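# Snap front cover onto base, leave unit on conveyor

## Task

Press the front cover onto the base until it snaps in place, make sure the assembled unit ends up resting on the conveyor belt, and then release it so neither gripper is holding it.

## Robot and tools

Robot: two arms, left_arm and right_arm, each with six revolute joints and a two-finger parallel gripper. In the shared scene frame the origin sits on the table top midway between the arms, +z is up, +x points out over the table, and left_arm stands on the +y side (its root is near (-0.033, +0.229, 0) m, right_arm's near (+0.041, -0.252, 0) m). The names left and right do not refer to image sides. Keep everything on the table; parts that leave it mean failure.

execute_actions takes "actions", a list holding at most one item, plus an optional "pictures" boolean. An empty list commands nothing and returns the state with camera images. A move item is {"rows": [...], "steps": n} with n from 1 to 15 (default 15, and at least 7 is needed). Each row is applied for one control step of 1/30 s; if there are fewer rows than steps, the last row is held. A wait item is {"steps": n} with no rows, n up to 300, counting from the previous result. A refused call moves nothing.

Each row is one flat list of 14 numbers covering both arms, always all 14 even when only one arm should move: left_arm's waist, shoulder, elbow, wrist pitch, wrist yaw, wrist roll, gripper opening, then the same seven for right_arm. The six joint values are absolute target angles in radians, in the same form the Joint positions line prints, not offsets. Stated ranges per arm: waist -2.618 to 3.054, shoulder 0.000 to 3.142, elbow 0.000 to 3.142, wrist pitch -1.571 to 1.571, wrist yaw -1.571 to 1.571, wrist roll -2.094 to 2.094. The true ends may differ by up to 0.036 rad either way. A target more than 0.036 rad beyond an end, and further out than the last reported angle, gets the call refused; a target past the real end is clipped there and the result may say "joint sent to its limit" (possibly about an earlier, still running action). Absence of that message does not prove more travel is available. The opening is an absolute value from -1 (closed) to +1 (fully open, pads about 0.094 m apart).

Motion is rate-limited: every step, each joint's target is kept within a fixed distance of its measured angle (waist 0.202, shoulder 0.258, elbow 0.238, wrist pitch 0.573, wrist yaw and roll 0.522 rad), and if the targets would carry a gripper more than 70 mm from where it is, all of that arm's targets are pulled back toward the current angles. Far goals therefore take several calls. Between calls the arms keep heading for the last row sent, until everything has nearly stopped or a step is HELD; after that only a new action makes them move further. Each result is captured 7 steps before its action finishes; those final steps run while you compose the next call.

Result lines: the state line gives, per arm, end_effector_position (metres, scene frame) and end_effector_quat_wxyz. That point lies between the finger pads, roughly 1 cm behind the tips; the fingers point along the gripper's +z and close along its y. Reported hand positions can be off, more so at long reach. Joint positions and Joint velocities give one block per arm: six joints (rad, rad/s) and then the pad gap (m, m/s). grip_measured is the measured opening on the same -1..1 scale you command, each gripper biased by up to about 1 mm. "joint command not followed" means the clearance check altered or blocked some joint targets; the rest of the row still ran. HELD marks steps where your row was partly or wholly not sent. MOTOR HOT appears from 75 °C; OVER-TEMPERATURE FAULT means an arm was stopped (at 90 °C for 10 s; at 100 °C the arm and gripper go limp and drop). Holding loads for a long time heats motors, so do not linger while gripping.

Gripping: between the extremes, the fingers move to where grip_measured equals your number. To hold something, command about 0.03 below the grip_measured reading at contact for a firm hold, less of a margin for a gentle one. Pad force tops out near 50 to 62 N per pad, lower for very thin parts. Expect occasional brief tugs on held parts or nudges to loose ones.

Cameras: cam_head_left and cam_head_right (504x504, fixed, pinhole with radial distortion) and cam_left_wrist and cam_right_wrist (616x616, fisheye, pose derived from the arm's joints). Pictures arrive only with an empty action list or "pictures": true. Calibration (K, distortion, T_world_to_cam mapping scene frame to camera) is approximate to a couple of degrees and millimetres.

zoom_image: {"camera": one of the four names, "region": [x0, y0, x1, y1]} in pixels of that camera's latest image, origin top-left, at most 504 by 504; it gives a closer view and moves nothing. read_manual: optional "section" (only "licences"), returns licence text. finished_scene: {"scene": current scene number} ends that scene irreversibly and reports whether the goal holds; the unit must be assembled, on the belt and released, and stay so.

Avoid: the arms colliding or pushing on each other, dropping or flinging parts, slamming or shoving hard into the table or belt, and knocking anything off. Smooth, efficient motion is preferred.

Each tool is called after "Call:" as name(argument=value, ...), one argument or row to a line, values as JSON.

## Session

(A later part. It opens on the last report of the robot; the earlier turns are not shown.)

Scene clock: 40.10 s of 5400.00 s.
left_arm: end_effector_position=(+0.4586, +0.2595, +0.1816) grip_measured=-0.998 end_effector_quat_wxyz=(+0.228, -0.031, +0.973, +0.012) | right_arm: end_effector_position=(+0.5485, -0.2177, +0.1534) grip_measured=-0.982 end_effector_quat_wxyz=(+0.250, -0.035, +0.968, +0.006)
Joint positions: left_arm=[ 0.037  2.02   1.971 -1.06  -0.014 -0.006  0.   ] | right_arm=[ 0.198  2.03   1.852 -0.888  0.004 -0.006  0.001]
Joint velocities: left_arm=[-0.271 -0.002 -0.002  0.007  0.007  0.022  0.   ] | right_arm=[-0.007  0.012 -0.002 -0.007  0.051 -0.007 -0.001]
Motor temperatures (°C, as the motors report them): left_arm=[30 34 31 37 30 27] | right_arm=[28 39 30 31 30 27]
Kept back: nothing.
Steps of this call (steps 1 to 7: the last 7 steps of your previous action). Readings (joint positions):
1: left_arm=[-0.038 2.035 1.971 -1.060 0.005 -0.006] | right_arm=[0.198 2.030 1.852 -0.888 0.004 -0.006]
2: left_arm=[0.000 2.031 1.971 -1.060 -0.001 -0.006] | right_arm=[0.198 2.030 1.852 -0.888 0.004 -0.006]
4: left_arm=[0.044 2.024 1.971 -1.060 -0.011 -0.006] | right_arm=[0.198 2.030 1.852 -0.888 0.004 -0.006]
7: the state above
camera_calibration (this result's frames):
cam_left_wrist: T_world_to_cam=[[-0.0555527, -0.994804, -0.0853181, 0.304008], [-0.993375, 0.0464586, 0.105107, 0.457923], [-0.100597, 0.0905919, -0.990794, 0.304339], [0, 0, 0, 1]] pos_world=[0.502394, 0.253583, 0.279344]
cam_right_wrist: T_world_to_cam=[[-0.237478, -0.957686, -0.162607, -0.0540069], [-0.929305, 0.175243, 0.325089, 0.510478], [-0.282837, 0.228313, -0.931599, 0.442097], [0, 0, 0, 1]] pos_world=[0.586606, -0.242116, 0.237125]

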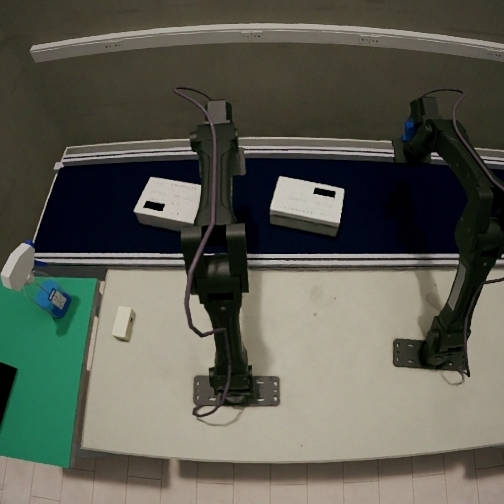

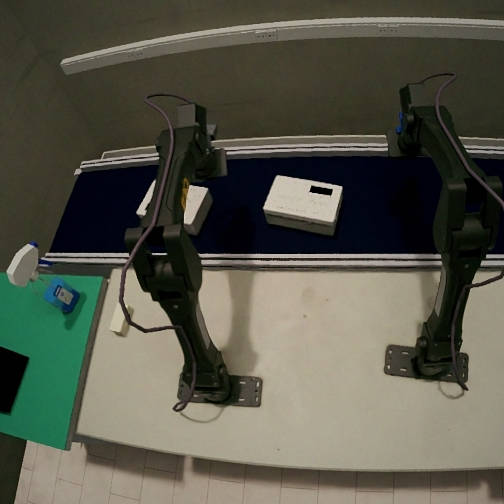

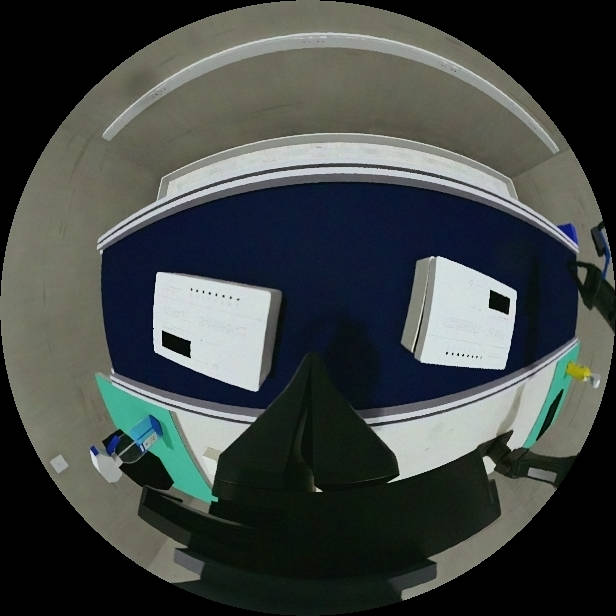

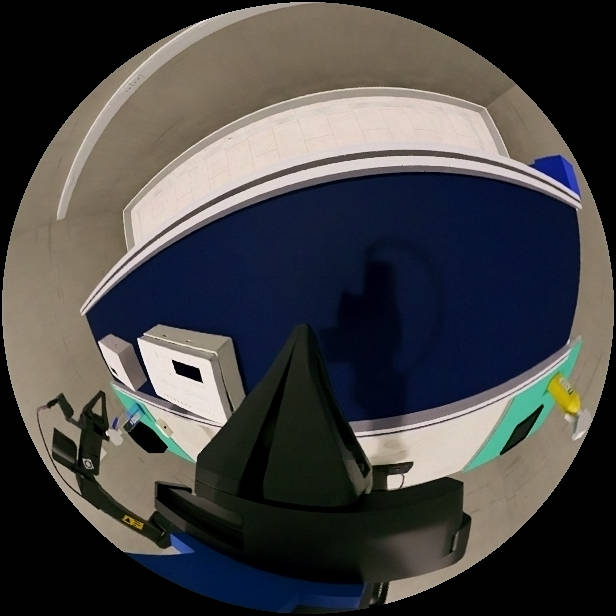

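Call:
execute_actions(
  actions=[
    {"rows":[[-0.375,2.05,1.97,-1.12,0,0,-1,0.2,2,1.85,-0.9,0,0,-1]],"steps":15},
  ],
)

Call:
execute_actions(
  actions=[
    {"rows":[[-0.375,2.15,1.99,-1.13,0,0,-1,0.2,2,1.85,-0.9,0,0,-1]],"steps":15},
  ],
)

Call:
execute_actions(
  actions=[
    {"rows":[[-0.375,2.23,1.98,-1.13,0,0,-1,0.2,2,1.85,-0.9,0,0,-1]],"steps":15},
  ],
)

Call:
execute_actions(
  actions=[
    {"rows":[[-0.375,2.37,1.88,-1.18,0,0,-1,0.2,2,1.85,-0.9,0,0,-1]],"steps":15},
  ],
)

Call:
execute_actions(
  actions=[],
)

Call:
zoom_image(
  camera="cam_head_right",
  region=[230,130,390,270],
)

Scene clock: 40.83 s of 5400.00 s.
left_arm: end_effector_position=(+0.4379, +0.0973, +0.1698) grip_measured=-0.998 end_effector_quat_wxyz=(+0.207, +0.133, +0.969, -0.021) | right_arm: end_effector_position=(+0.5485, -0.2177, +0.1534) grip_measured=-0.982 end_effector_quat_wxyz=(+0.250, -0.035, +0.968, +0.006)
Joint positions: left_arm=[-0.298  2.041  1.971 -1.081 -0.018 -0.006  0.   ] | right_arm=[ 0.198  2.03   1.852 -0.888  0.004 -0.006  0.001]
Joint velocities: left_arm=[-1.38   0.105 -0.007 -0.095  0.081  0.095  0.001] | right_arm=[ 0.007 -0.012  0.007 -0.037 -0.022  0.022  0.   ]
Motor temperatures (°C, as the motors report them): left_arm=[30 34 31 37 30 27] | right_arm=[28 39 30 31 30 27]
Steps of this call (steps 1 to 14: the robot went on to your last target; steps 15 to 22: the first 8 steps of this action). Readings (joint positions):
15: left_arm=[-0.012 2.021 1.971 -1.063 -0.013 -0.006] | right_arm=[0.198 2.030 1.852 -0.888 0.004 -0.006]
16: left_arm=[-0.032 2.022 1.971 -1.068 -0.019 -0.006] | right_arm=[0.198 2.030 1.852 -0.888 0.004 -0.006]
18: left_arm=[-0.104 2.027 1.971 -1.075 -0.021 -0.006] | right_arm=[0.198 2.030 1.852 -0.888 0.004 -0.006]
22: the state above

Scene clock: 41.33 s of 5400.00 s.
left_arm: end_effector_position=(+0.4217, +0.0590, +0.1148) grip_measured=-0.998 end_effector_quat_wxyz=(+0.135, +0.175, +0.975, -0.028) | right_arm: end_effector_position=(+0.5485, -0.2177, +0.1534) grip_measured=-0.982 end_effector_quat_wxyz=(+0.250, -0.035, +0.968, +0.006)
Joint positions: left_arm=[-0.375  2.159  1.981 -1.116  0.006 -0.005  0.   ] | right_arm=[ 0.198  2.03   1.852 -0.888  0.004 -0.006  0.001]
Joint velocities: left_arm=[ 0.007  0.203 -0.007 -0.066 -0.022  0.022  0.001] | right_arm=[ 0.002  0.002  0.002 -0.022 -0.051 -0.022 -0.001]
Motor temperatures (°C, as the motors report them): left_arm=[30 34 31 37 30 27] | right_arm=[28 39 30 31 30 27]
Steps of this call (steps 1 to 7: the last 7 steps of your previous action; steps 8 to 15: the first 8 steps of this action). Readings (joint positions):
8: left_arm=[-0.402 2.056 1.974 -1.105 0.010 -0.005] | right_arm=[0.198 2.030 1.852 -0.888 0.004 -0.006]
9: left_arm=[-0.392 2.068 1.980 -1.106 0.009 -0.005] | right_arm=[0.198 2.030 1.852 -0.888 0.004 -0.006]
11: left_arm=[-0.380 2.103 1.981 -1.107 0.008 -0.005] | right_arm=[0.198 2.030 1.852 -0.888 0.004 -0.006]
15: the state above

Scene clock: 41.83 s of 5400.00 s.
left_arm: end_effector_position=(+0.4204, +0.0595, +0.0916) grip_measured=-0.998 end_effector_quat_wxyz=(+0.109, +0.175, +0.978, -0.023) | right_arm: end_effector_position=(+0.5485, -0.2177, +0.1534) grip_measured=-0.982 end_effector_quat_wxyz=(+0.250, -0.035, +0.968, +0.006)
Joint positions: left_arm=[-0.375  2.21   1.983 -1.121  0.006 -0.005  0.   ] | right_arm=[ 0.198  2.03   1.852 -0.888  0.004 -0.006  0.001]
Joint velocities: left_arm=[-0.027 -0.007 -0.022  0.022 -0.007 -0.037  0.   ] | right_arm=[ 0.007  0.017  0.002 -0.037  0.081  0.081 -0.   ]
Motor temperatures (°C, as the motors report them): left_arm=[30 34 31 37 30 27] | right_arm=[28 39 30 31 30 27]
Steps of this call (steps 1 to 7: the last 7 steps of your previous action; steps 8 to 15: the first 8 steps of this action). Readings (joint positions):
8: left_arm=[-0.375 2.168 1.981 -1.121 0.006 -0.005] | right_arm=[0.198 2.030 1.852 -0.888 0.004 -0.006]
9: left_arm=[-0.375 2.173 1.981 -1.120 0.006 -0.005] | right_arm=[0.198 2.030 1.852 -0.888 0.004 -0.006]
11: left_arm=[-0.375 2.194 1.981 -1.120 0.006 -0.005] | right_arm=[0.198 2.030 1.852 -0.888 0.004 -0.006]
15: the state above

Scene clock: 42.33 s of 5400.00 s.
left_arm: end_effector_position=(+0.4192, +0.0599, +0.0871) grip_measured=-0.998 end_effector_quat_wxyz=(+0.103, +0.175, +0.979, -0.022) | right_arm: end_effector_position=(+0.5485, -0.2177, +0.1534) grip_measured=-0.982 end_effector_quat_wxyz=(+0.250, -0.035, +0.968, +0.006)
Joint positions: left_arm=[-0.375  2.218  1.98  -1.123  0.006 -0.005  0.   ] | right_arm=[ 0.198  2.03   1.852 -0.888  0.004 -0.006  0.001]
Joint velocities: left_arm=[-0.002 -0.022 -0.007  0.007 -0.007 -0.007 -0.   ] | right_arm=[ 0.007 -0.007 -0.012  0.022 -0.037  0.022 -0.001]
Motor temperatures (°C, as the motors report them): left_arm=[30 34 31 37 30 27] | right_arm=[28 39 30 31 30 27]
Steps of this call (steps 1 to 7: the last 7 steps of your previous action; steps 8 to 15: the first 8 steps of this action). Readings (joint positions):
8: left_arm=[-0.375 2.218 1.980 -1.123 0.006 -0.005] | right_arm=[0.198 2.030 1.852 -0.888 0.004 -0.006]
9: left_arm=[-0.375 2.218 1.980 -1.123 0.006 -0.005] | right_arm=[0.198 2.030 1.852 -0.888 0.004 -0.006]
11: left_arm=[-0.375 2.218 1.980 -1.123 0.006 -0.005] | right_arm=[0.198 2.030 1.852 -0.888 0.004 -0.006]
15: the state above

Scene clock: 42.57 s of 5400.00 s.
left_arm: end_effector_position=(+0.4192, +0.0599, +0.0871) grip_measured=-0.998 end_effector_quat_wxyz=(+0.103, +0.175, +0.979, -0.022) | right_arm: end_effector_position=(+0.5485, -0.2177, +0.1534) grip_measured=-0.982 end_effector_quat_wxyz=(+0.250, -0.035, +0.968, +0.006)
Joint positions: left_arm=[-0.375  2.218  1.98  -1.123  0.006 -0.005  0.   ] | right_arm=[ 0.198  2.03   1.852 -0.888  0.004 -0.006  0.001]
Joint velocities: left_arm=[ 0.007  0.007  0.007 -0.022 -0.051 -0.081 -0.   ] | right_arm=[-0.007  0.007  0.002  0.022 -0.007  0.022  0.   ]
Motor temperatures (°C, as the motors report them): left_arm=[30 34 31 37 30 27] | right_arm=[28 39 30 31 30 27]
Kept back: nothing.
Steps of this call (steps 1 to 7: the last 7 steps of your previous action). Readings (joint positions):
1: left_arm=[-0.375 2.218 1.980 -1.123 0.006 -0.005] | right_arm=[0.198 2.030 1.852 -0.888 0.004 -0.006]
2: left_arm=[-0.375 2.218 1.980 -1.123 0.006 -0.005] | right_arm=[0.198 2.030 1.852 -0.888 0.004 -0.006]
4: left_arm=[-0.375 2.218 1.980 -1.123 0.006 -0.005] | right_arm=[0.198 2.030 1.852 -0.888 0.004 -0.006]
7: the state above
camera_calibration (this result's frames):
cam_left_wrist: T_world_to_cam=[[-0.471295, -0.881236, -0.0361132, 0.258417], [-0.833656, 0.431735, 0.344416, 0.327118], [-0.287921, 0.192428, -0.938122, 0.292627], [0, 0, 0, 1]] pos_world=[0.478748, 0.030189, 0.171188]
cam_right_wrist: T_world_to_cam=[[-0.237478, -0.957686, -0.162607, -0.0540069], [-0.929305, 0.175243, 0.325089, 0.510478], [-0.282837, 0.228313, -0.931599, 0.442097], [0, 0, 0, 1]] pos_world=[0.586606, -0.242116, 0.237125]

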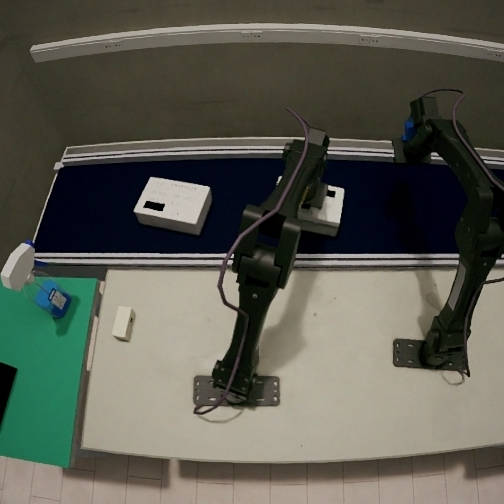

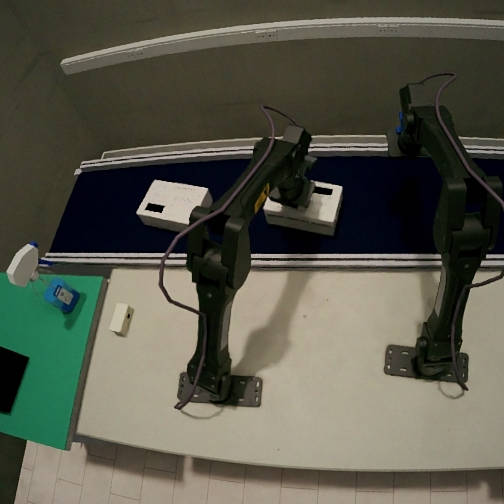

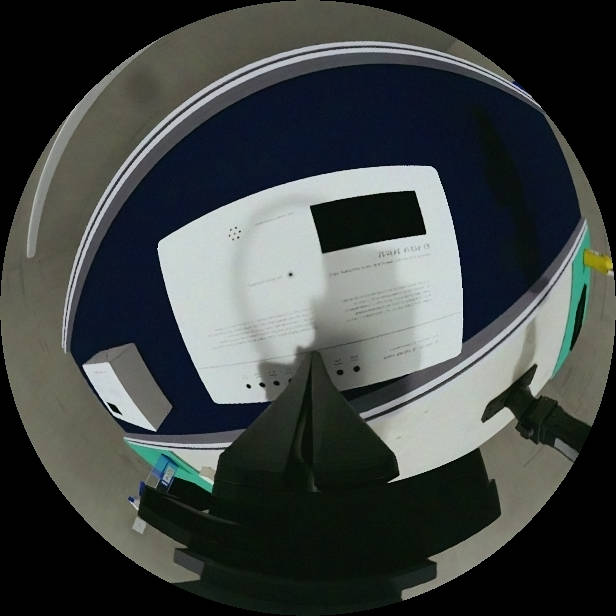

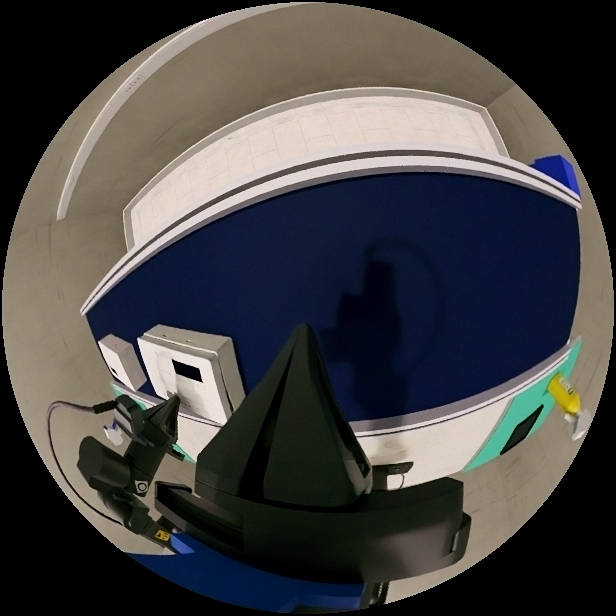

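Region (230, 130, 390, 270) of cam_head_right's 504x504 image, scaled by 3.150, with more detail than that image has; it fills the top 441 rows of this view, and the rest is white.

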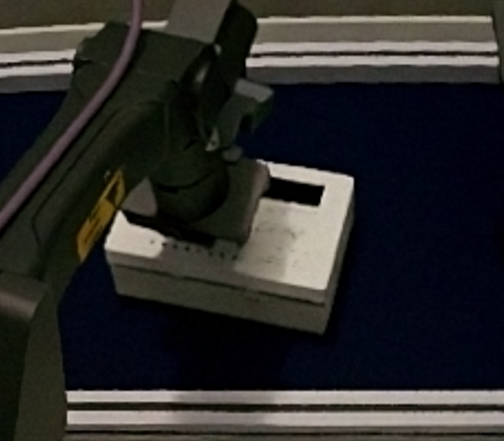

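Call:
execute_actions(
  actions=[
    {"rows":[[-0.375,2.33,2.03,-1.08,0,0,-1,0.2,2,1.85,-0.9,0,0,-1]],"steps":15},
  ],
)

Call:
execute_actions(
  actions=[
    {"rows":[[-0.375,2.37,1.95,-1.12,0,0,-1,0.2,2,1.85,-0.9,0,0,-1]],"steps":15},
  ],
  pictures=true,
)

Call:
zoom_image(
  camera="cam_right_wrist",
  region=[120,310,260,440],
)

Scene clock: 43.07 s of 5400.00 s.
left_arm: end_effector_position=(+0.4347, +0.0542, +0.0877) grip_measured=-0.998 end_effector_quat_wxyz=(+0.121, +0.175, +0.977, -0.025) | right_arm: end_effector_position=(+0.5485, -0.2177, +0.1534) grip_measured=-0.982 end_effector_quat_wxyz=(+0.250, -0.035, +0.968, +0.006)
Joint positions: left_arm=[-0.375  2.254  2.035 -1.103  0.006 -0.005  0.   ] | right_arm=[ 0.198  2.03   1.852 -0.888  0.004 -0.006  0.001]
Joint velocities: left_arm=[-0.007  0.085 -0.012  0.095  0.007  0.022 -0.001] | right_arm=[-0.007 -0.007 -0.012  0.022 -0.037 -0.022 -0.   ]
Motor temperatures (°C, as the motors report them): left_arm=[30 34 31 37 30 27] | right_arm=[28 39 30 31 30 27]
Steps of this call (steps 1 to 7: the robot went on to your last target; steps 8 to 15: the first 8 steps of this action). Readings (joint positions):
8: left_arm=[-0.375 2.221 1.992 -1.124 0.006 -0.005] | right_arm=[0.198 2.030 1.852 -0.888 0.004 -0.006]
9: left_arm=[-0.375 2.235 2.010 -1.124 0.006 -0.005] | right_arm=[0.198 2.030 1.852 -0.888 0.004 -0.006]
11: left_arm=[-0.375 2.248 2.029 -1.116 0.006 -0.005] | right_arm=[0.198 2.030 1.852 -0.888 0.004 -0.006]
15: the state above

Scene clock: 43.57 s of 5400.00 s.
left_arm: end_effector_position=(+0.4353, +0.0539, +0.0858) grip_measured=-0.998 end_effector_quat_wxyz=(+0.121, +0.175, +0.977, -0.025) | right_arm: end_effector_position=(+0.5485, -0.2177, +0.1534) grip_measured=-0.982 end_effector_quat_wxyz=(+0.250, -0.035, +0.968, +0.006)
Joint positions: left_arm=[-0.375  2.257  2.032 -1.097  0.006 -0.005  0.   ] | right_arm=[ 0.198  2.03   1.852 -0.888  0.004 -0.006  0.001]
Joint velocities: left_arm=[ 0.012 -0.002 -0.002  0.022  0.051 -0.007  0.001] | right_arm=[ 0.002 -0.012  0.012 -0.022 -0.066  0.022 -0.   ]
Motor temperatures (°C, as the motors report them): left_arm=[30 34 31 36 30 27] | right_arm=[28 40 30 31 30 27]
Steps of this call (steps 1 to 7: the last 7 steps of your previous action; steps 8 to 15: the first 8 steps of this action). Readings (joint positions):
8: left_arm=[-0.375 2.257 2.033 -1.098 0.006 -0.005] | right_arm=[0.198 2.030 1.852 -0.888 0.004 -0.006]
9: left_arm=[-0.375 2.257 2.032 -1.097 0.006 -0.005] | right_arm=[0.198 2.030 1.852 -0.888 0.004 -0.006]
11: left_arm=[-0.375 2.257 2.032 -1.097 0.006 -0.005] | right_arm=[0.198 2.030 1.852 -0.888 0.004 -0.006]
15: the state above
camera_calibration (this result's frames):
cam_left_wrist: T_world_to_cam=[[-0.469856, -0.881772, -0.0414005, 0.260566], [-0.845183, 0.435834, 0.309378, 0.351379], [-0.254757, 0.180354, -0.950037, 0.284411], [0, 0, 0, 1]] pos_world=[0.491864, 0.0253225, 0.17228]
cam_right_wrist: T_world_to_cam=[[-0.237478, -0.957686, -0.162607, -0.0540069], [-0.929305, 0.175243, 0.325089, 0.510478], [-0.282837, 0.228313, -0.931599, 0.442097], [0, 0, 0, 1]] pos_world=[0.586606, -0.242116, 0.237125]

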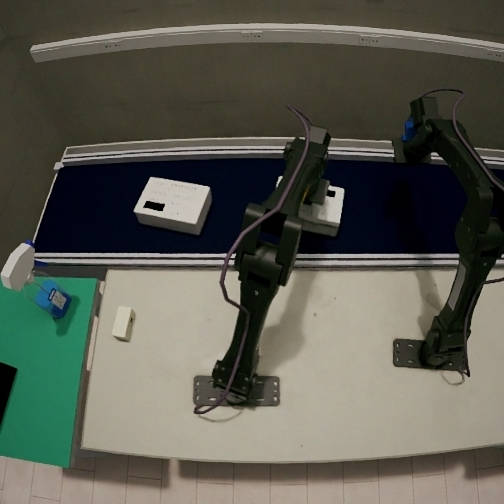

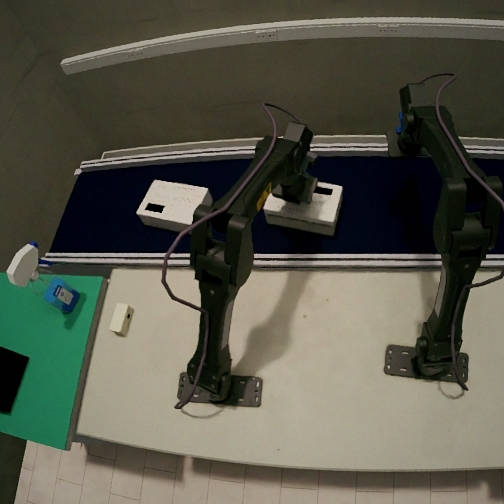

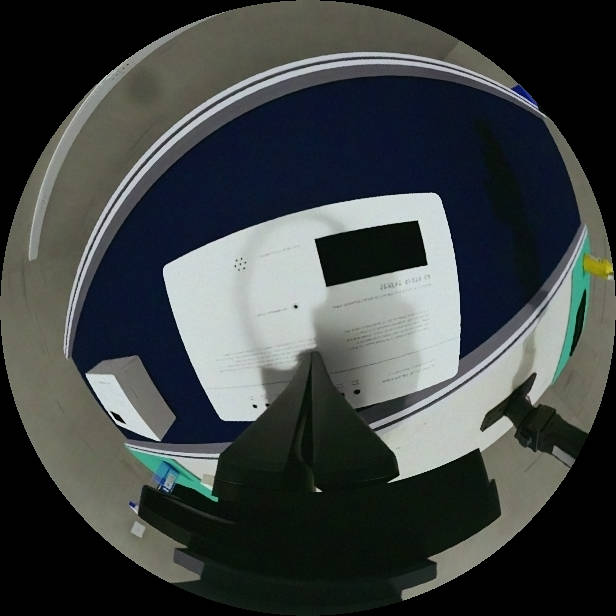

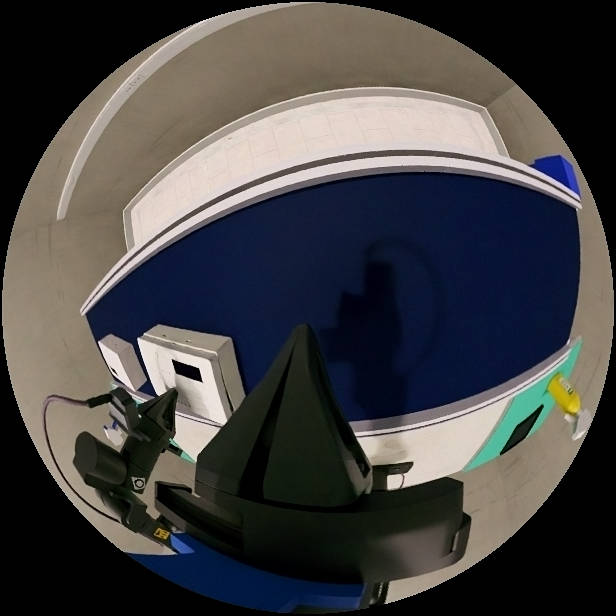

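Region (120, 310, 260, 440) of cam_right_wrist's 616x616 image, scaled by 3.600, with more detail than that image has; it fills the top 468 rows of this view, and the rest is white.

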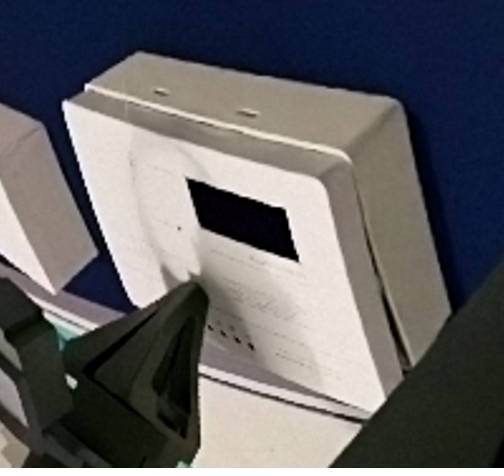

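Call:
execute_actions(
  actions=[
    {"rows":[[-0.375,2.12,1.95,-1.13,0,0,-1,0.2,2,1.85,-0.9,0,0,-1]],"steps":12},
  ],
)

Call:
execute_actions(
  actions=[
    {"rows":[[-0.385,2.06,1.85,-1.18,0,0,-1,0.2,2,1.85,-0.9,0,0,-1]],"steps":15},
  ],
)

Call:
execute_actions(
  actions=[
    {"rows":[[-0.385,2.14,1.85,-1.18,0,0,-1,0.2,2,1.85,-0.9,0,0,-1]],"steps":15},
  ],
)

Call:
execute_actions(
  actions=[],
)

Scene clock: 44.23 s of 5400.00 s.
left_arm: end_effector_position=(+0.4172, +0.0607, +0.1110) grip_measured=-0.998 end_effector_quat_wxyz=(+0.127, +0.175, +0.976, -0.026) | right_arm: end_effector_position=(+0.5485, -0.2177, +0.1534) grip_measured=-0.982 end_effector_quat_wxyz=(+0.250, -0.035, +0.968, +0.006)
Joint positions: left_arm=[-0.375  2.155  1.964 -1.121  0.006 -0.005  0.   ] | right_arm=[ 0.198  2.03   1.852 -0.888  0.004 -0.006  0.001]
Joint velocities: left_arm=[ 0.007 -0.413  0.012 -0.022  0.022  0.022  0.   ] | right_arm=[ 0.002  0.002 -0.002  0.022  0.037  0.022  0.   ]
Motor temperatures (°C, as the motors report them): left_arm=[30 34 31 36 30 27] | right_arm=[28 40 30 31 30 27]
Steps of this call (steps 1 to 7: the last 7 steps of your previous action; steps 8 to 15: the robot went on to your last target; steps 16 to 20: the first 5 steps of this action). Readings (joint positions):
16: left_arm=[-0.375 2.236 2.019 -1.089 0.006 -0.005] | right_arm=[0.198 2.030 1.852 -0.888 0.004 -0.006]
17: left_arm=[-0.375 2.212 1.990 -1.093 0.006 -0.005] | right_arm=[0.198 2.030 1.852 -0.888 0.004 -0.006]
19: left_arm=[-0.375 2.170 1.965 -1.116 0.006 -0.005] | right_arm=[0.198 2.030 1.852 -0.888 0.004 -0.006]
20: the state above

Scene clock: 44.73 s of 5400.00 s.
left_arm: end_effector_position=(+0.3852, +0.0727, +0.1103) grip_measured=-0.998 end_effector_quat_wxyz=(+0.091, +0.175, +0.980, -0.020) | right_arm: end_effector_position=(+0.5485, -0.2177, +0.1534) grip_measured=-0.982 end_effector_quat_wxyz=(+0.250, -0.035, +0.968, +0.006)
Joint positions: left_arm=[-0.375  2.081  1.863 -1.167  0.006 -0.005  0.   ] | right_arm=[ 0.198  2.03   1.852 -0.888  0.004 -0.006  0.001]
Joint velocities: left_arm=[ 0.002  0.002  0.002 -0.081  0.022  0.022  0.   ] | right_arm=[-0.007 -0.007 -0.002  0.037  0.037 -0.022 -0.001]
Motor temperatures (°C, as the motors report them): left_arm=[30 34 31 36 30 27] | right_arm=[28 40 30 31 30 27]
Steps of this call (steps 1 to 7: the last 7 steps of your previous action; steps 8 to 15: the first 8 steps of this action). Readings (joint positions):
8: left_arm=[-0.375 2.115 1.945 -1.114 0.006 -0.005] | right_arm=[0.198 2.030 1.852 -0.888 0.004 -0.006]
9: left_arm=[-0.375 2.099 1.915 -1.118 0.006 -0.005] | right_arm=[0.198 2.030 1.852 -0.888 0.004 -0.006]
11: left_arm=[-0.375 2.083 1.878 -1.147 0.006 -0.005] | right_arm=[0.198 2.030 1.852 -0.888 0.004 -0.006]
15: the state above

Scene clock: 45.23 s of 5400.00 s.
left_arm: end_effector_position=(+0.3833, +0.0734, +0.0856) grip_measured=-0.998 end_effector_quat_wxyz=(+0.061, +0.176, +0.982, -0.014) | right_arm: end_effector_position=(+0.5485, -0.2177, +0.1534) grip_measured=-0.982 end_effector_quat_wxyz=(+0.250, -0.035, +0.968, +0.006)
Joint positions: left_arm=[-0.375  2.139  1.863 -1.171  0.006 -0.005  0.   ] | right_arm=[ 0.198  2.03   1.852 -0.888  0.004 -0.006  0.001]
Joint velocities: left_arm=[-0.012  0.076 -0.007  0.022 -0.022  0.007  0.   ] | right_arm=[-0.007 -0.017 -0.002 -0.007 -0.037  0.022 -0.   ]
Motor temperatures (°C, as the motors report them): left_arm=[30 34 31 36 30 27] | right_arm=[28 40 30 31 30 27]
Steps of this call (steps 1 to 7: the last 7 steps of your previous action; steps 8 to 15: the first 8 steps of this action). Readings (joint positions):
8: left_arm=[-0.375 2.086 1.863 -1.170 0.006 -0.005] | right_arm=[0.198 2.030 1.852 -0.888 0.004 -0.006]
9: left_arm=[-0.375 2.091 1.863 -1.169 0.006 -0.005] | right_arm=[0.198 2.030 1.852 -0.888 0.004 -0.006]
11: left_arm=[-0.375 2.110 1.863 -1.170 0.006 -0.005] | right_arm=[0.198 2.030 1.852 -0.888 0.004 -0.006]
15: the state above

Scene clock: 45.47 s of 5400.00 s.
left_arm: end_effector_position=(+0.3831, +0.0735, +0.0848) grip_measured=-0.998 end_effector_quat_wxyz=(+0.060, +0.176, +0.983, -0.014) | right_arm: end_effector_position=(+0.5485, -0.2177, +0.1534) grip_measured=-0.982 end_effector_quat_wxyz=(+0.250, -0.035, +0.968, +0.006)
Joint positions: left_arm=[-0.375  2.141  1.863 -1.171  0.006 -0.005  0.   ] | right_arm=[ 0.198  2.03   1.852 -0.888  0.004 -0.006  0.001]
Joint velocities: left_arm=[ 0.012 -0.017 -0.007 -0.051  0.022 -0.095  0.   ] | right_arm=[-0.007  0.012 -0.002 -0.037 -0.007 -0.051  0.001]
Motor temperatures (°C, as the motors report them): left_arm=[30 34 31 36 30 27] | right_arm=[28 40 30 31 30 27]
Kept back: nothing.
Steps of this call (steps 1 to 7: the last 7 steps of your previous action). Readings (joint positions):
1: left_arm=[-0.375 2.141 1.863 -1.171 0.006 -0.005] | right_arm=[0.198 2.030 1.852 -0.888 0.004 -0.006]
2: left_arm=[-0.375 2.141 1.863 -1.171 0.006 -0.005] | right_arm=[0.198 2.030 1.852 -0.888 0.004 -0.006]
4: left_arm=[-0.375 2.141 1.863 -1.171 0.006 -0.005] | right_arm=[0.198 2.030 1.852 -0.888 0.004 -0.006]
7: the state above
camera_calibration (this result's frames):
cam_left_wrist: T_world_to_cam=[[-0.473764, -0.880308, -0.0245986, 0.253199], [-0.801655, 0.419535, 0.42584, 0.273674], [-0.36455, 0.221467, -0.904464, 0.301853], [0, 0, 0, 1]] pos_world=[0.44939, 0.0412273, 0.162702]
cam_right_wrist: T_world_to_cam=[[-0.237478, -0.957686, -0.162607, -0.0540069], [-0.929305, 0.175243, 0.325089, 0.510478], [-0.282837, 0.228313, -0.931599, 0.442097], [0, 0, 0, 1]] pos_world=[0.586606, -0.242116, 0.237125]

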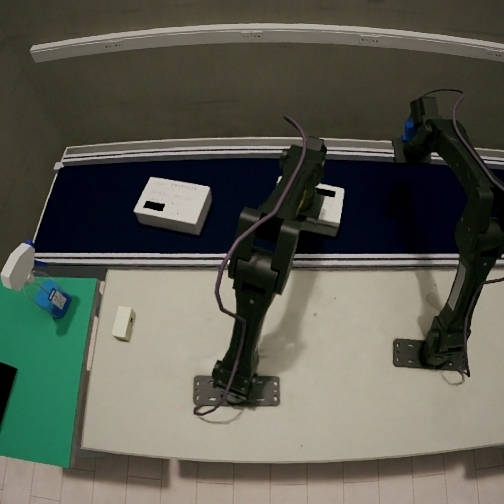

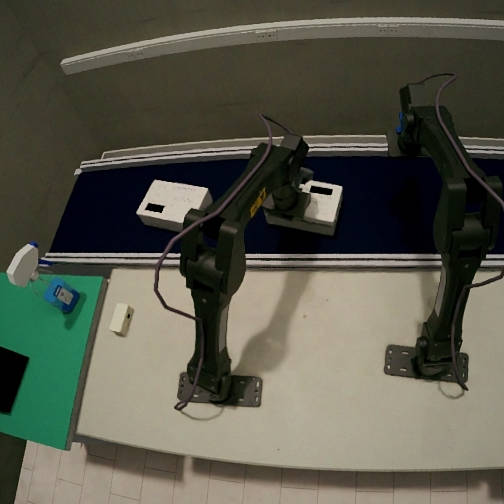

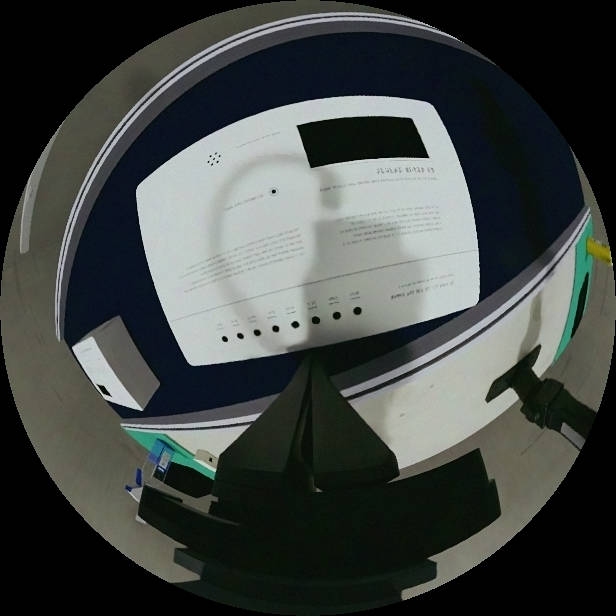

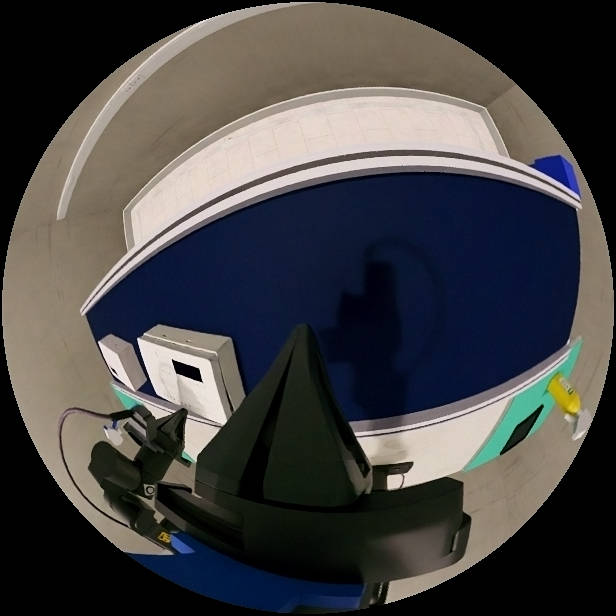

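Call:
execute_actions(
  actions=[
    {"rows":[[-0.385,2.165,1.85,-1.18,0,0,-1,0.2,2,1.85,-0.9,0,0,-1]],"steps":12},
  ],
)

Call:
execute_actions(
  actions=[
    {"rows":[[-0.385,2.175,1.87,-1.12,0,0,-1,0.2,2,1.85,-0.9,0,0,-1]],"steps":15},
  ],
)

Call:
execute_actions(
  actions=[],
)

Call:
zoom_image(
  camera="cam_right_wrist",
  region=[120,310,260,440],
)

Scene clock: 46.00 s of 5400.00 s.
left_arm: end_effector_position=(+0.3827, +0.0736, +0.0809) grip_measured=-0.998 end_effector_quat_wxyz=(+0.055, +0.176, +0.983, -0.013) | right_arm: end_effector_position=(+0.5485, -0.2177, +0.1534) grip_measured=-0.982 end_effector_quat_wxyz=(+0.250, -0.035, +0.968, +0.006)
Joint positions: left_arm=[-0.375  2.15   1.863 -1.171  0.006 -0.005  0.   ] | right_arm=[ 0.198  2.03   1.852 -0.888  0.004 -0.006  0.001]
Joint velocities: left_arm=[-0.007  0.076  0.002 -0.051 -0.037 -0.022  0.   ] | right_arm=[-0.017  0.017 -0.002  0.066 -0.022 -0.051  0.   ]
Motor temperatures (°C, as the motors report them): left_arm=[30 34 31 36 30 27] | right_arm=[28 40 30 31 30 27]
Steps of this call (steps 1 to 11: the robot went on to your last target; steps 12 to 16: the first 5 steps of this action). Readings (joint positions):
12: left_arm=[-0.375 2.142 1.863 -1.171 0.006 -0.005] | right_arm=[0.198 2.030 1.852 -0.888 0.004 -0.006]
13: left_arm=[-0.375 2.143 1.863 -1.171 0.006 -0.005] | right_arm=[0.198 2.030 1.852 -0.888 0.004 -0.006]
15: left_arm=[-0.375 2.147 1.863 -1.171 0.006 -0.005] | right_arm=[0.198 2.030 1.852 -0.888 0.004 -0.006]
16: the state above

Scene clock: 46.50 s of 5400.00 s.
left_arm: end_effector_position=(+0.3866, +0.0722, +0.0777) grip_measured=-0.998 end_effector_quat_wxyz=(+0.060, +0.176, +0.983, -0.014) | right_arm: end_effector_position=(+0.5485, -0.2177, +0.1534) grip_measured=-0.982 end_effector_quat_wxyz=(+0.250, -0.035, +0.968, +0.006)
Joint positions: left_arm=[-0.375  2.159  1.863 -1.153  0.006 -0.005  0.   ] | right_arm=[ 0.198  2.03   1.852 -0.888  0.004 -0.006  0.001]
Joint velocities: left_arm=[-0.017 -0.007 -0.007 -0.022 -0.037 -0.051 -0.001] | right_arm=[-0.007  0.002  0.012  0.007 -0.007 -0.066  0.   ]
Motor temperatures (°C, as the motors report them): left_arm=[30 34 31 36 30 27] | right_arm=[28 40 30 31 30 27]
Steps of this call (steps 1 to 7: the last 7 steps of your previous action; steps 8 to 15: the first 8 steps of this action). Readings (joint positions):
8: left_arm=[-0.375 2.155 1.863 -1.168 0.006 -0.005] | right_arm=[0.198 2.030 1.852 -0.888 0.004 -0.006]
9: left_arm=[-0.375 2.156 1.863 -1.161 0.006 -0.005] | right_arm=[0.198 2.030 1.852 -0.888 0.004 -0.006]
11: left_arm=[-0.375 2.158 1.863 -1.155 0.006 -0.005] | right_arm=[0.198 2.030 1.852 -0.888 0.004 -0.006]
15: the state above

Scene clock: 46.73 s of 5400.00 s.
left_arm: end_effector_position=(+0.3869, +0.0721, +0.0777) grip_measured=-0.998 end_effector_quat_wxyz=(+0.060, +0.176, +0.983, -0.014) | right_arm: end_effector_position=(+0.5485, -0.2177, +0.1534) grip_measured=-0.982 end_effector_quat_wxyz=(+0.250, -0.035, +0.968, +0.006)
Joint positions: left_arm=[-0.375  2.159  1.863 -1.152  0.006 -0.005  0.   ] | right_arm=[ 0.198  2.03   1.852 -0.888  0.004 -0.006  0.001]
Joint velocities: left_arm=[-0.007 -0.017 -0.017  0.007  0.022 -0.037  0.   ] | right_arm=[-0.012 -0.002 -0.002 -0.022 -0.007 -0.007  0.   ]
Motor temperatures (°C, as the motors report them): left_arm=[30 34 31 36 30 27] | right_arm=[28 40 30 31 30 27]
Kept back: nothing.
Steps of this call (steps 1 to 7: the last 7 steps of your previous action). Readings (joint positions):
1: left_arm=[-0.375 2.159 1.863 -1.153 0.006 -0.005] | right_arm=[0.198 2.030 1.852 -0.888 0.004 -0.006]
2: left_arm=[-0.375 2.159 1.863 -1.153 0.006 -0.005] | right_arm=[0.198 2.030 1.852 -0.888 0.004 -0.006]
4: left_arm=[-0.375 2.159 1.863 -1.152 0.006 -0.005] | right_arm=[0.198 2.030 1.852 -0.888 0.004 -0.006]
7: the state above
camera_calibration (this result's frames):
cam_left_wrist: T_world_to_cam=[[-0.473737, -0.880318, -0.0247531, 0.253572], [-0.802111, 0.419706, 0.424812, 0.280553], [-0.363581, 0.221104, -0.904943, 0.296834], [0, 0, 0, 1]] pos_world=[0.453084, 0.0398438, 0.155713]
cam_right_wrist: T_world_to_cam=[[-0.237478, -0.957686, -0.162607, -0.0540069], [-0.929305, 0.175243, 0.325089, 0.510478], [-0.282837, 0.228313, -0.931599, 0.442097], [0, 0, 0, 1]] pos_world=[0.586606, -0.242116, 0.237125]

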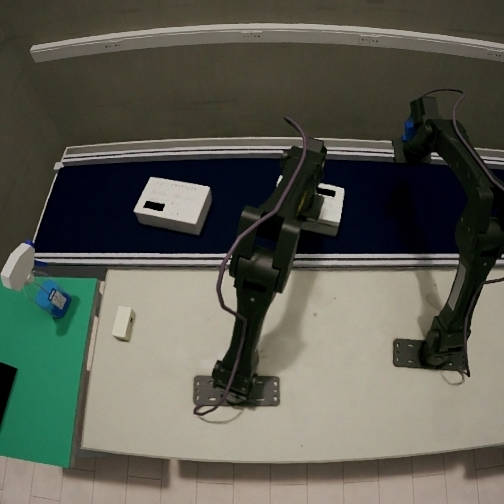

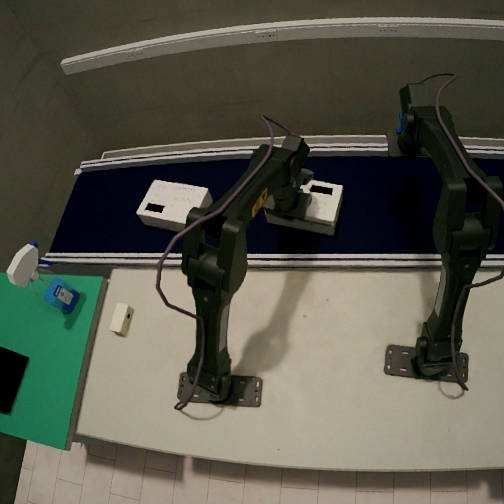

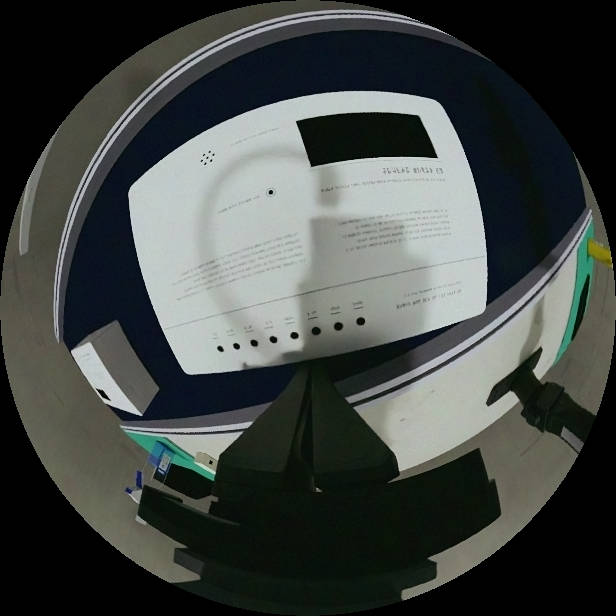

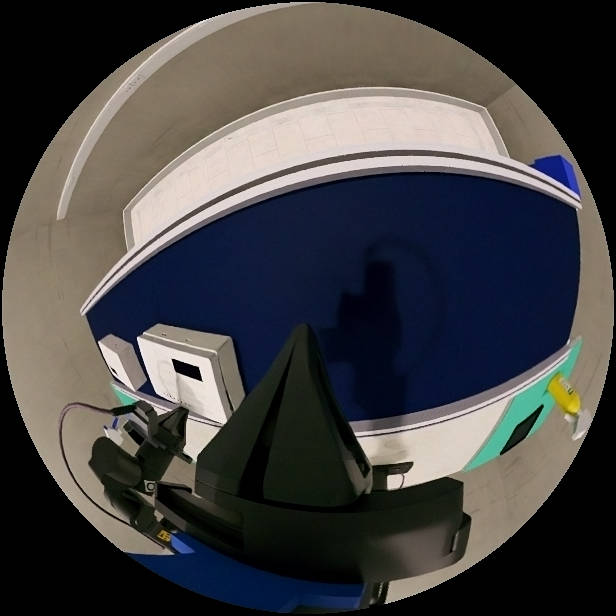

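Region (120, 310, 260, 440) of cam_right_wrist's 616x616 image, scaled by 3.600, with more detail than that image has; it fills the top 468 rows of this view, and the rest is white.

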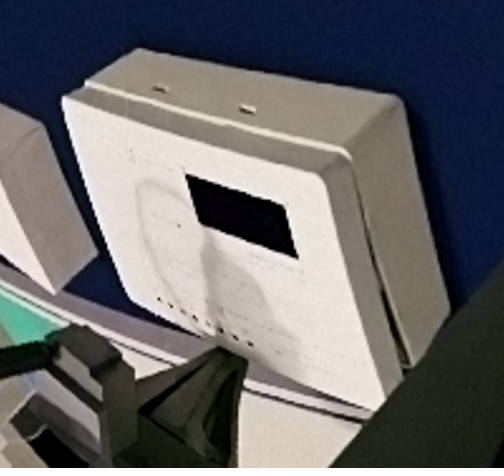

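Call:
execute_actions(
  actions=[
    {"rows":[[-0.385,2.21,1.93,-1.08,0,0,-1,0.1,2,1.85,-0.9,0,0,-1]],"steps":15},
  ],
)

Call:
execute_actions(
  actions=[
    {"rows":[[-0.375,2.255,1.99,-1.05,0,0,-1,0.1,2,1.85,-0.9,0,0,-1]],"steps":15},
  ],
)

Call:
execute_actions(
  actions=[],
)

Call:
zoom_image(
  camera="cam_right_wrist",
  region=[100,300,300,480],
)

Scene clock: 47.50 s of 5400.00 s.
left_arm: end_effector_position=(+0.4039, +0.0657, +0.0732) grip_measured=-0.998 end_effector_quat_wxyz=(+0.080, +0.176, +0.981, -0.018) | right_arm: end_effector_position=(+0.5492, -0.2742, +0.1534) grip_measured=-0.982 end_effector_quat_wxyz=(+0.250, +0.019, +0.968, -0.006)
Joint positions: left_arm=[-0.375  2.198  1.902 -1.112  0.006 -0.005  0.   ] | right_arm=[ 0.085  2.03   1.852 -0.888 -0.    -0.006  0.001]
Joint velocities: left_arm=[-0.017  0.012 -0.007 -0.022 -0.007 -0.022  0.   ] | right_arm=[-0.168  0.002 -0.007 -0.022  0.037 -0.007 -0.001]
Motor temperatures (°C, as the motors report them): left_arm=[30 34 31 36 30 27] | right_arm=[28 40 30 31 30 27]
Steps of this call (steps 1 to 15: the robot went on to your last target; steps 16 to 23: the first 8 steps of this action). Readings (joint positions):
16: left_arm=[-0.375 2.164 1.871 -1.153 0.006 -0.005] | right_arm=[0.191 2.030 1.852 -0.888 -0.000 -0.006]
17: left_arm=[-0.375 2.173 1.883 -1.151 0.006 -0.005] | right_arm=[0.180 2.030 1.852 -0.888 -0.005 -0.006]
19: left_arm=[-0.375 2.187 1.898 -1.131 0.006 -0.005] | right_arm=[0.142 2.030 1.852 -0.888 -0.006 -0.006]
23: the state above

Scene clock: 48.00 s of 5400.00 s.
left_arm: end_effector_position=(+0.4243, +0.0580, +0.0724) grip_measured=-0.998 end_effector_quat_wxyz=(+0.104, +0.175, +0.979, -0.022) | right_arm: end_effector_position=(+0.5494, -0.2691, +0.1534) grip_measured=-0.982 end_effector_quat_wxyz=(+0.250, +0.014, +0.968, -0.006)
Joint positions: left_arm=[-0.375  2.242  1.962 -1.077  0.006 -0.005  0.   ] | right_arm=[ 0.095  2.03   1.852 -0.888  0.001 -0.006  0.001]
Joint velocities: left_arm=[-0.007 -0.012  0.012  0.037 -0.051  0.007  0.001] | right_arm=[-0.002 -0.002  0.012  0.007  0.095  0.051  0.001]
Motor temperatures (°C, as the motors report them): left_arm=[30 34 31 36 30 27] | right_arm=[28 40 30 31 30 27]
Steps of this call (steps 1 to 7: the last 7 steps of your previous action; steps 8 to 15: the first 8 steps of this action). Readings (joint positions):
8: left_arm=[-0.375 2.205 1.914 -1.115 0.006 -0.005] | right_arm=[0.095 2.030 1.852 -0.888 0.001 -0.006]
9: left_arm=[-0.375 2.217 1.933 -1.115 0.006 -0.005] | right_arm=[0.095 2.030 1.852 -0.888 0.001 -0.006]
11: left_arm=[-0.375 2.236 1.956 -1.094 0.006 -0.005] | right_arm=[0.095 2.030 1.852 -0.888 0.001 -0.006]
15: the state above

Scene clock: 48.23 s of 5400.00 s.
left_arm: end_effector_position=(+0.4243, +0.0580, +0.0724) grip_measured=-0.998 end_effector_quat_wxyz=(+0.104, +0.175, +0.979, -0.022) | right_arm: end_effector_position=(+0.5494, -0.2691, +0.1534) grip_measured=-0.982 end_effector_quat_wxyz=(+0.250, +0.014, +0.968, -0.006)
Joint positions: left_arm=[-0.375  2.242  1.962 -1.077  0.006 -0.005  0.   ] | right_arm=[ 0.095  2.03   1.852 -0.888  0.001 -0.006  0.001]
Joint velocities: left_arm=[ 0.007  0.007 -0.007  0.022 -0.037 -0.022 -0.   ] | right_arm=[ 0.002 -0.017  0.002  0.007  0.037  0.051 -0.001]
Motor temperatures (°C, as the motors report them): left_arm=[30 34 31 36 30 27] | right_arm=[28 40 30 31 30 27]
Kept back: nothing.
Steps of this call (steps 1 to 7: the last 7 steps of your previous action). Readings (joint positions):
1: left_arm=[-0.375 2.242 1.962 -1.077 0.006 -0.005] | right_arm=[0.095 2.030 1.852 -0.888 0.001 -0.006]
2: left_arm=[-0.375 2.242 1.962 -1.077 0.006 -0.005] | right_arm=[0.095 2.030 1.852 -0.888 0.001 -0.006]
4: left_arm=[-0.375 2.242 1.962 -1.077 0.006 -0.005] | right_arm=[0.095 2.030 1.852 -0.888 0.001 -0.006]
7: the state above
camera_calibration (this result's frames):
cam_left_wrist: T_world_to_cam=[[-0.471141, -0.88129, -0.0367853, 0.258662], [-0.834472, 0.431823, 0.342323, 0.337746], [-0.285802, 0.191979, -0.938862, 0.279851], [0, 0, 0, 1]] pos_world=[0.483688, 0.0283842, 0.156638]
cam_right_wrist: T_world_to_cam=[[-0.33259, -0.928504, -0.165117, -0.042589], [-0.906994, 0.266963, 0.325719, 0.532635], [-0.258351, 0.258091, -0.930937, 0.448551], [0, 0, 0, 1]] pos_world=[0.584815, -0.297505, 0.237051]

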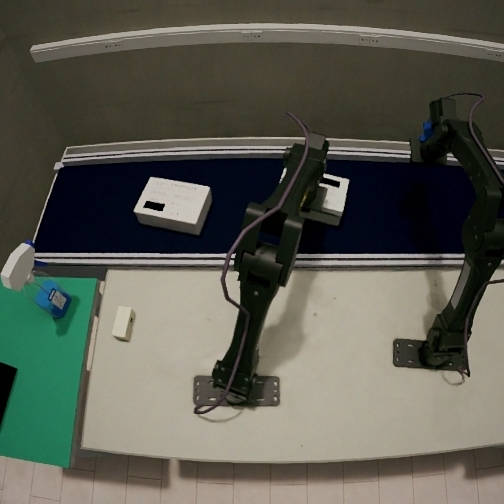

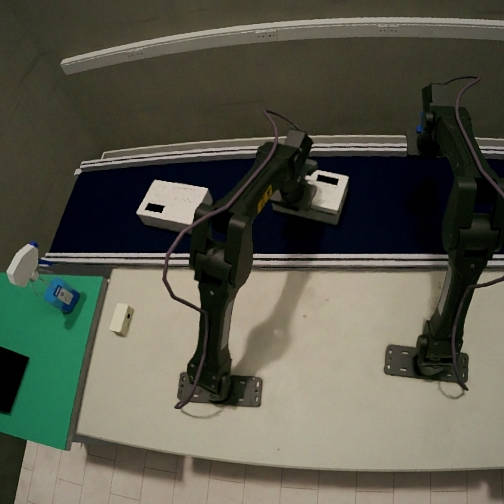

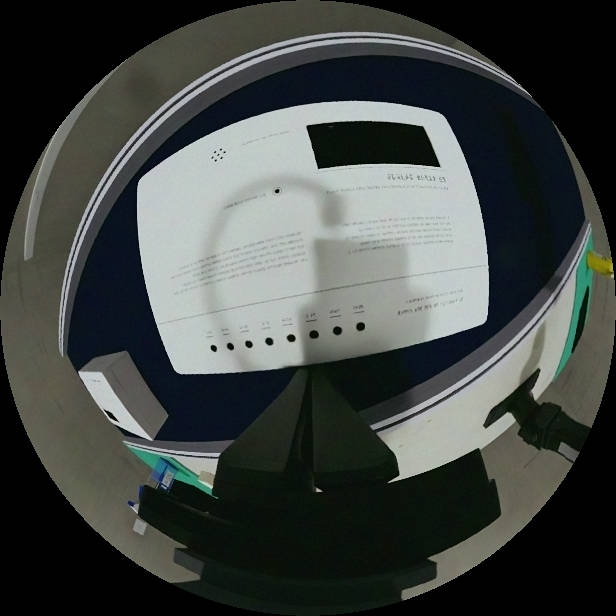

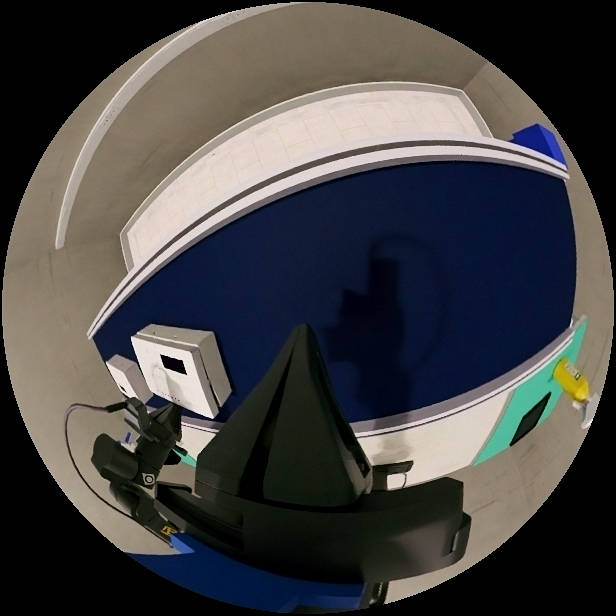

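Region (100, 300, 300, 480) of cam_right_wrist's 616x616 image, scaled by 2.520, with more detail than that image has; it fills the top 454 rows of this view, and the rest is white.

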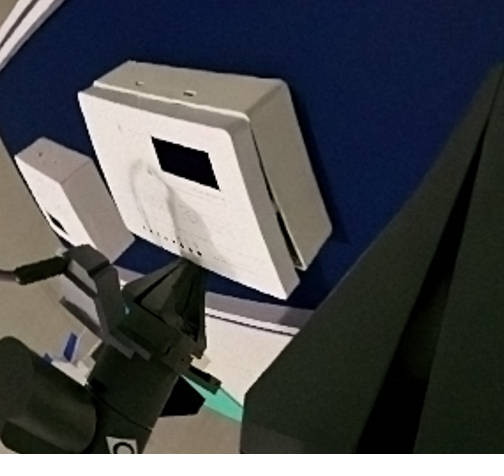

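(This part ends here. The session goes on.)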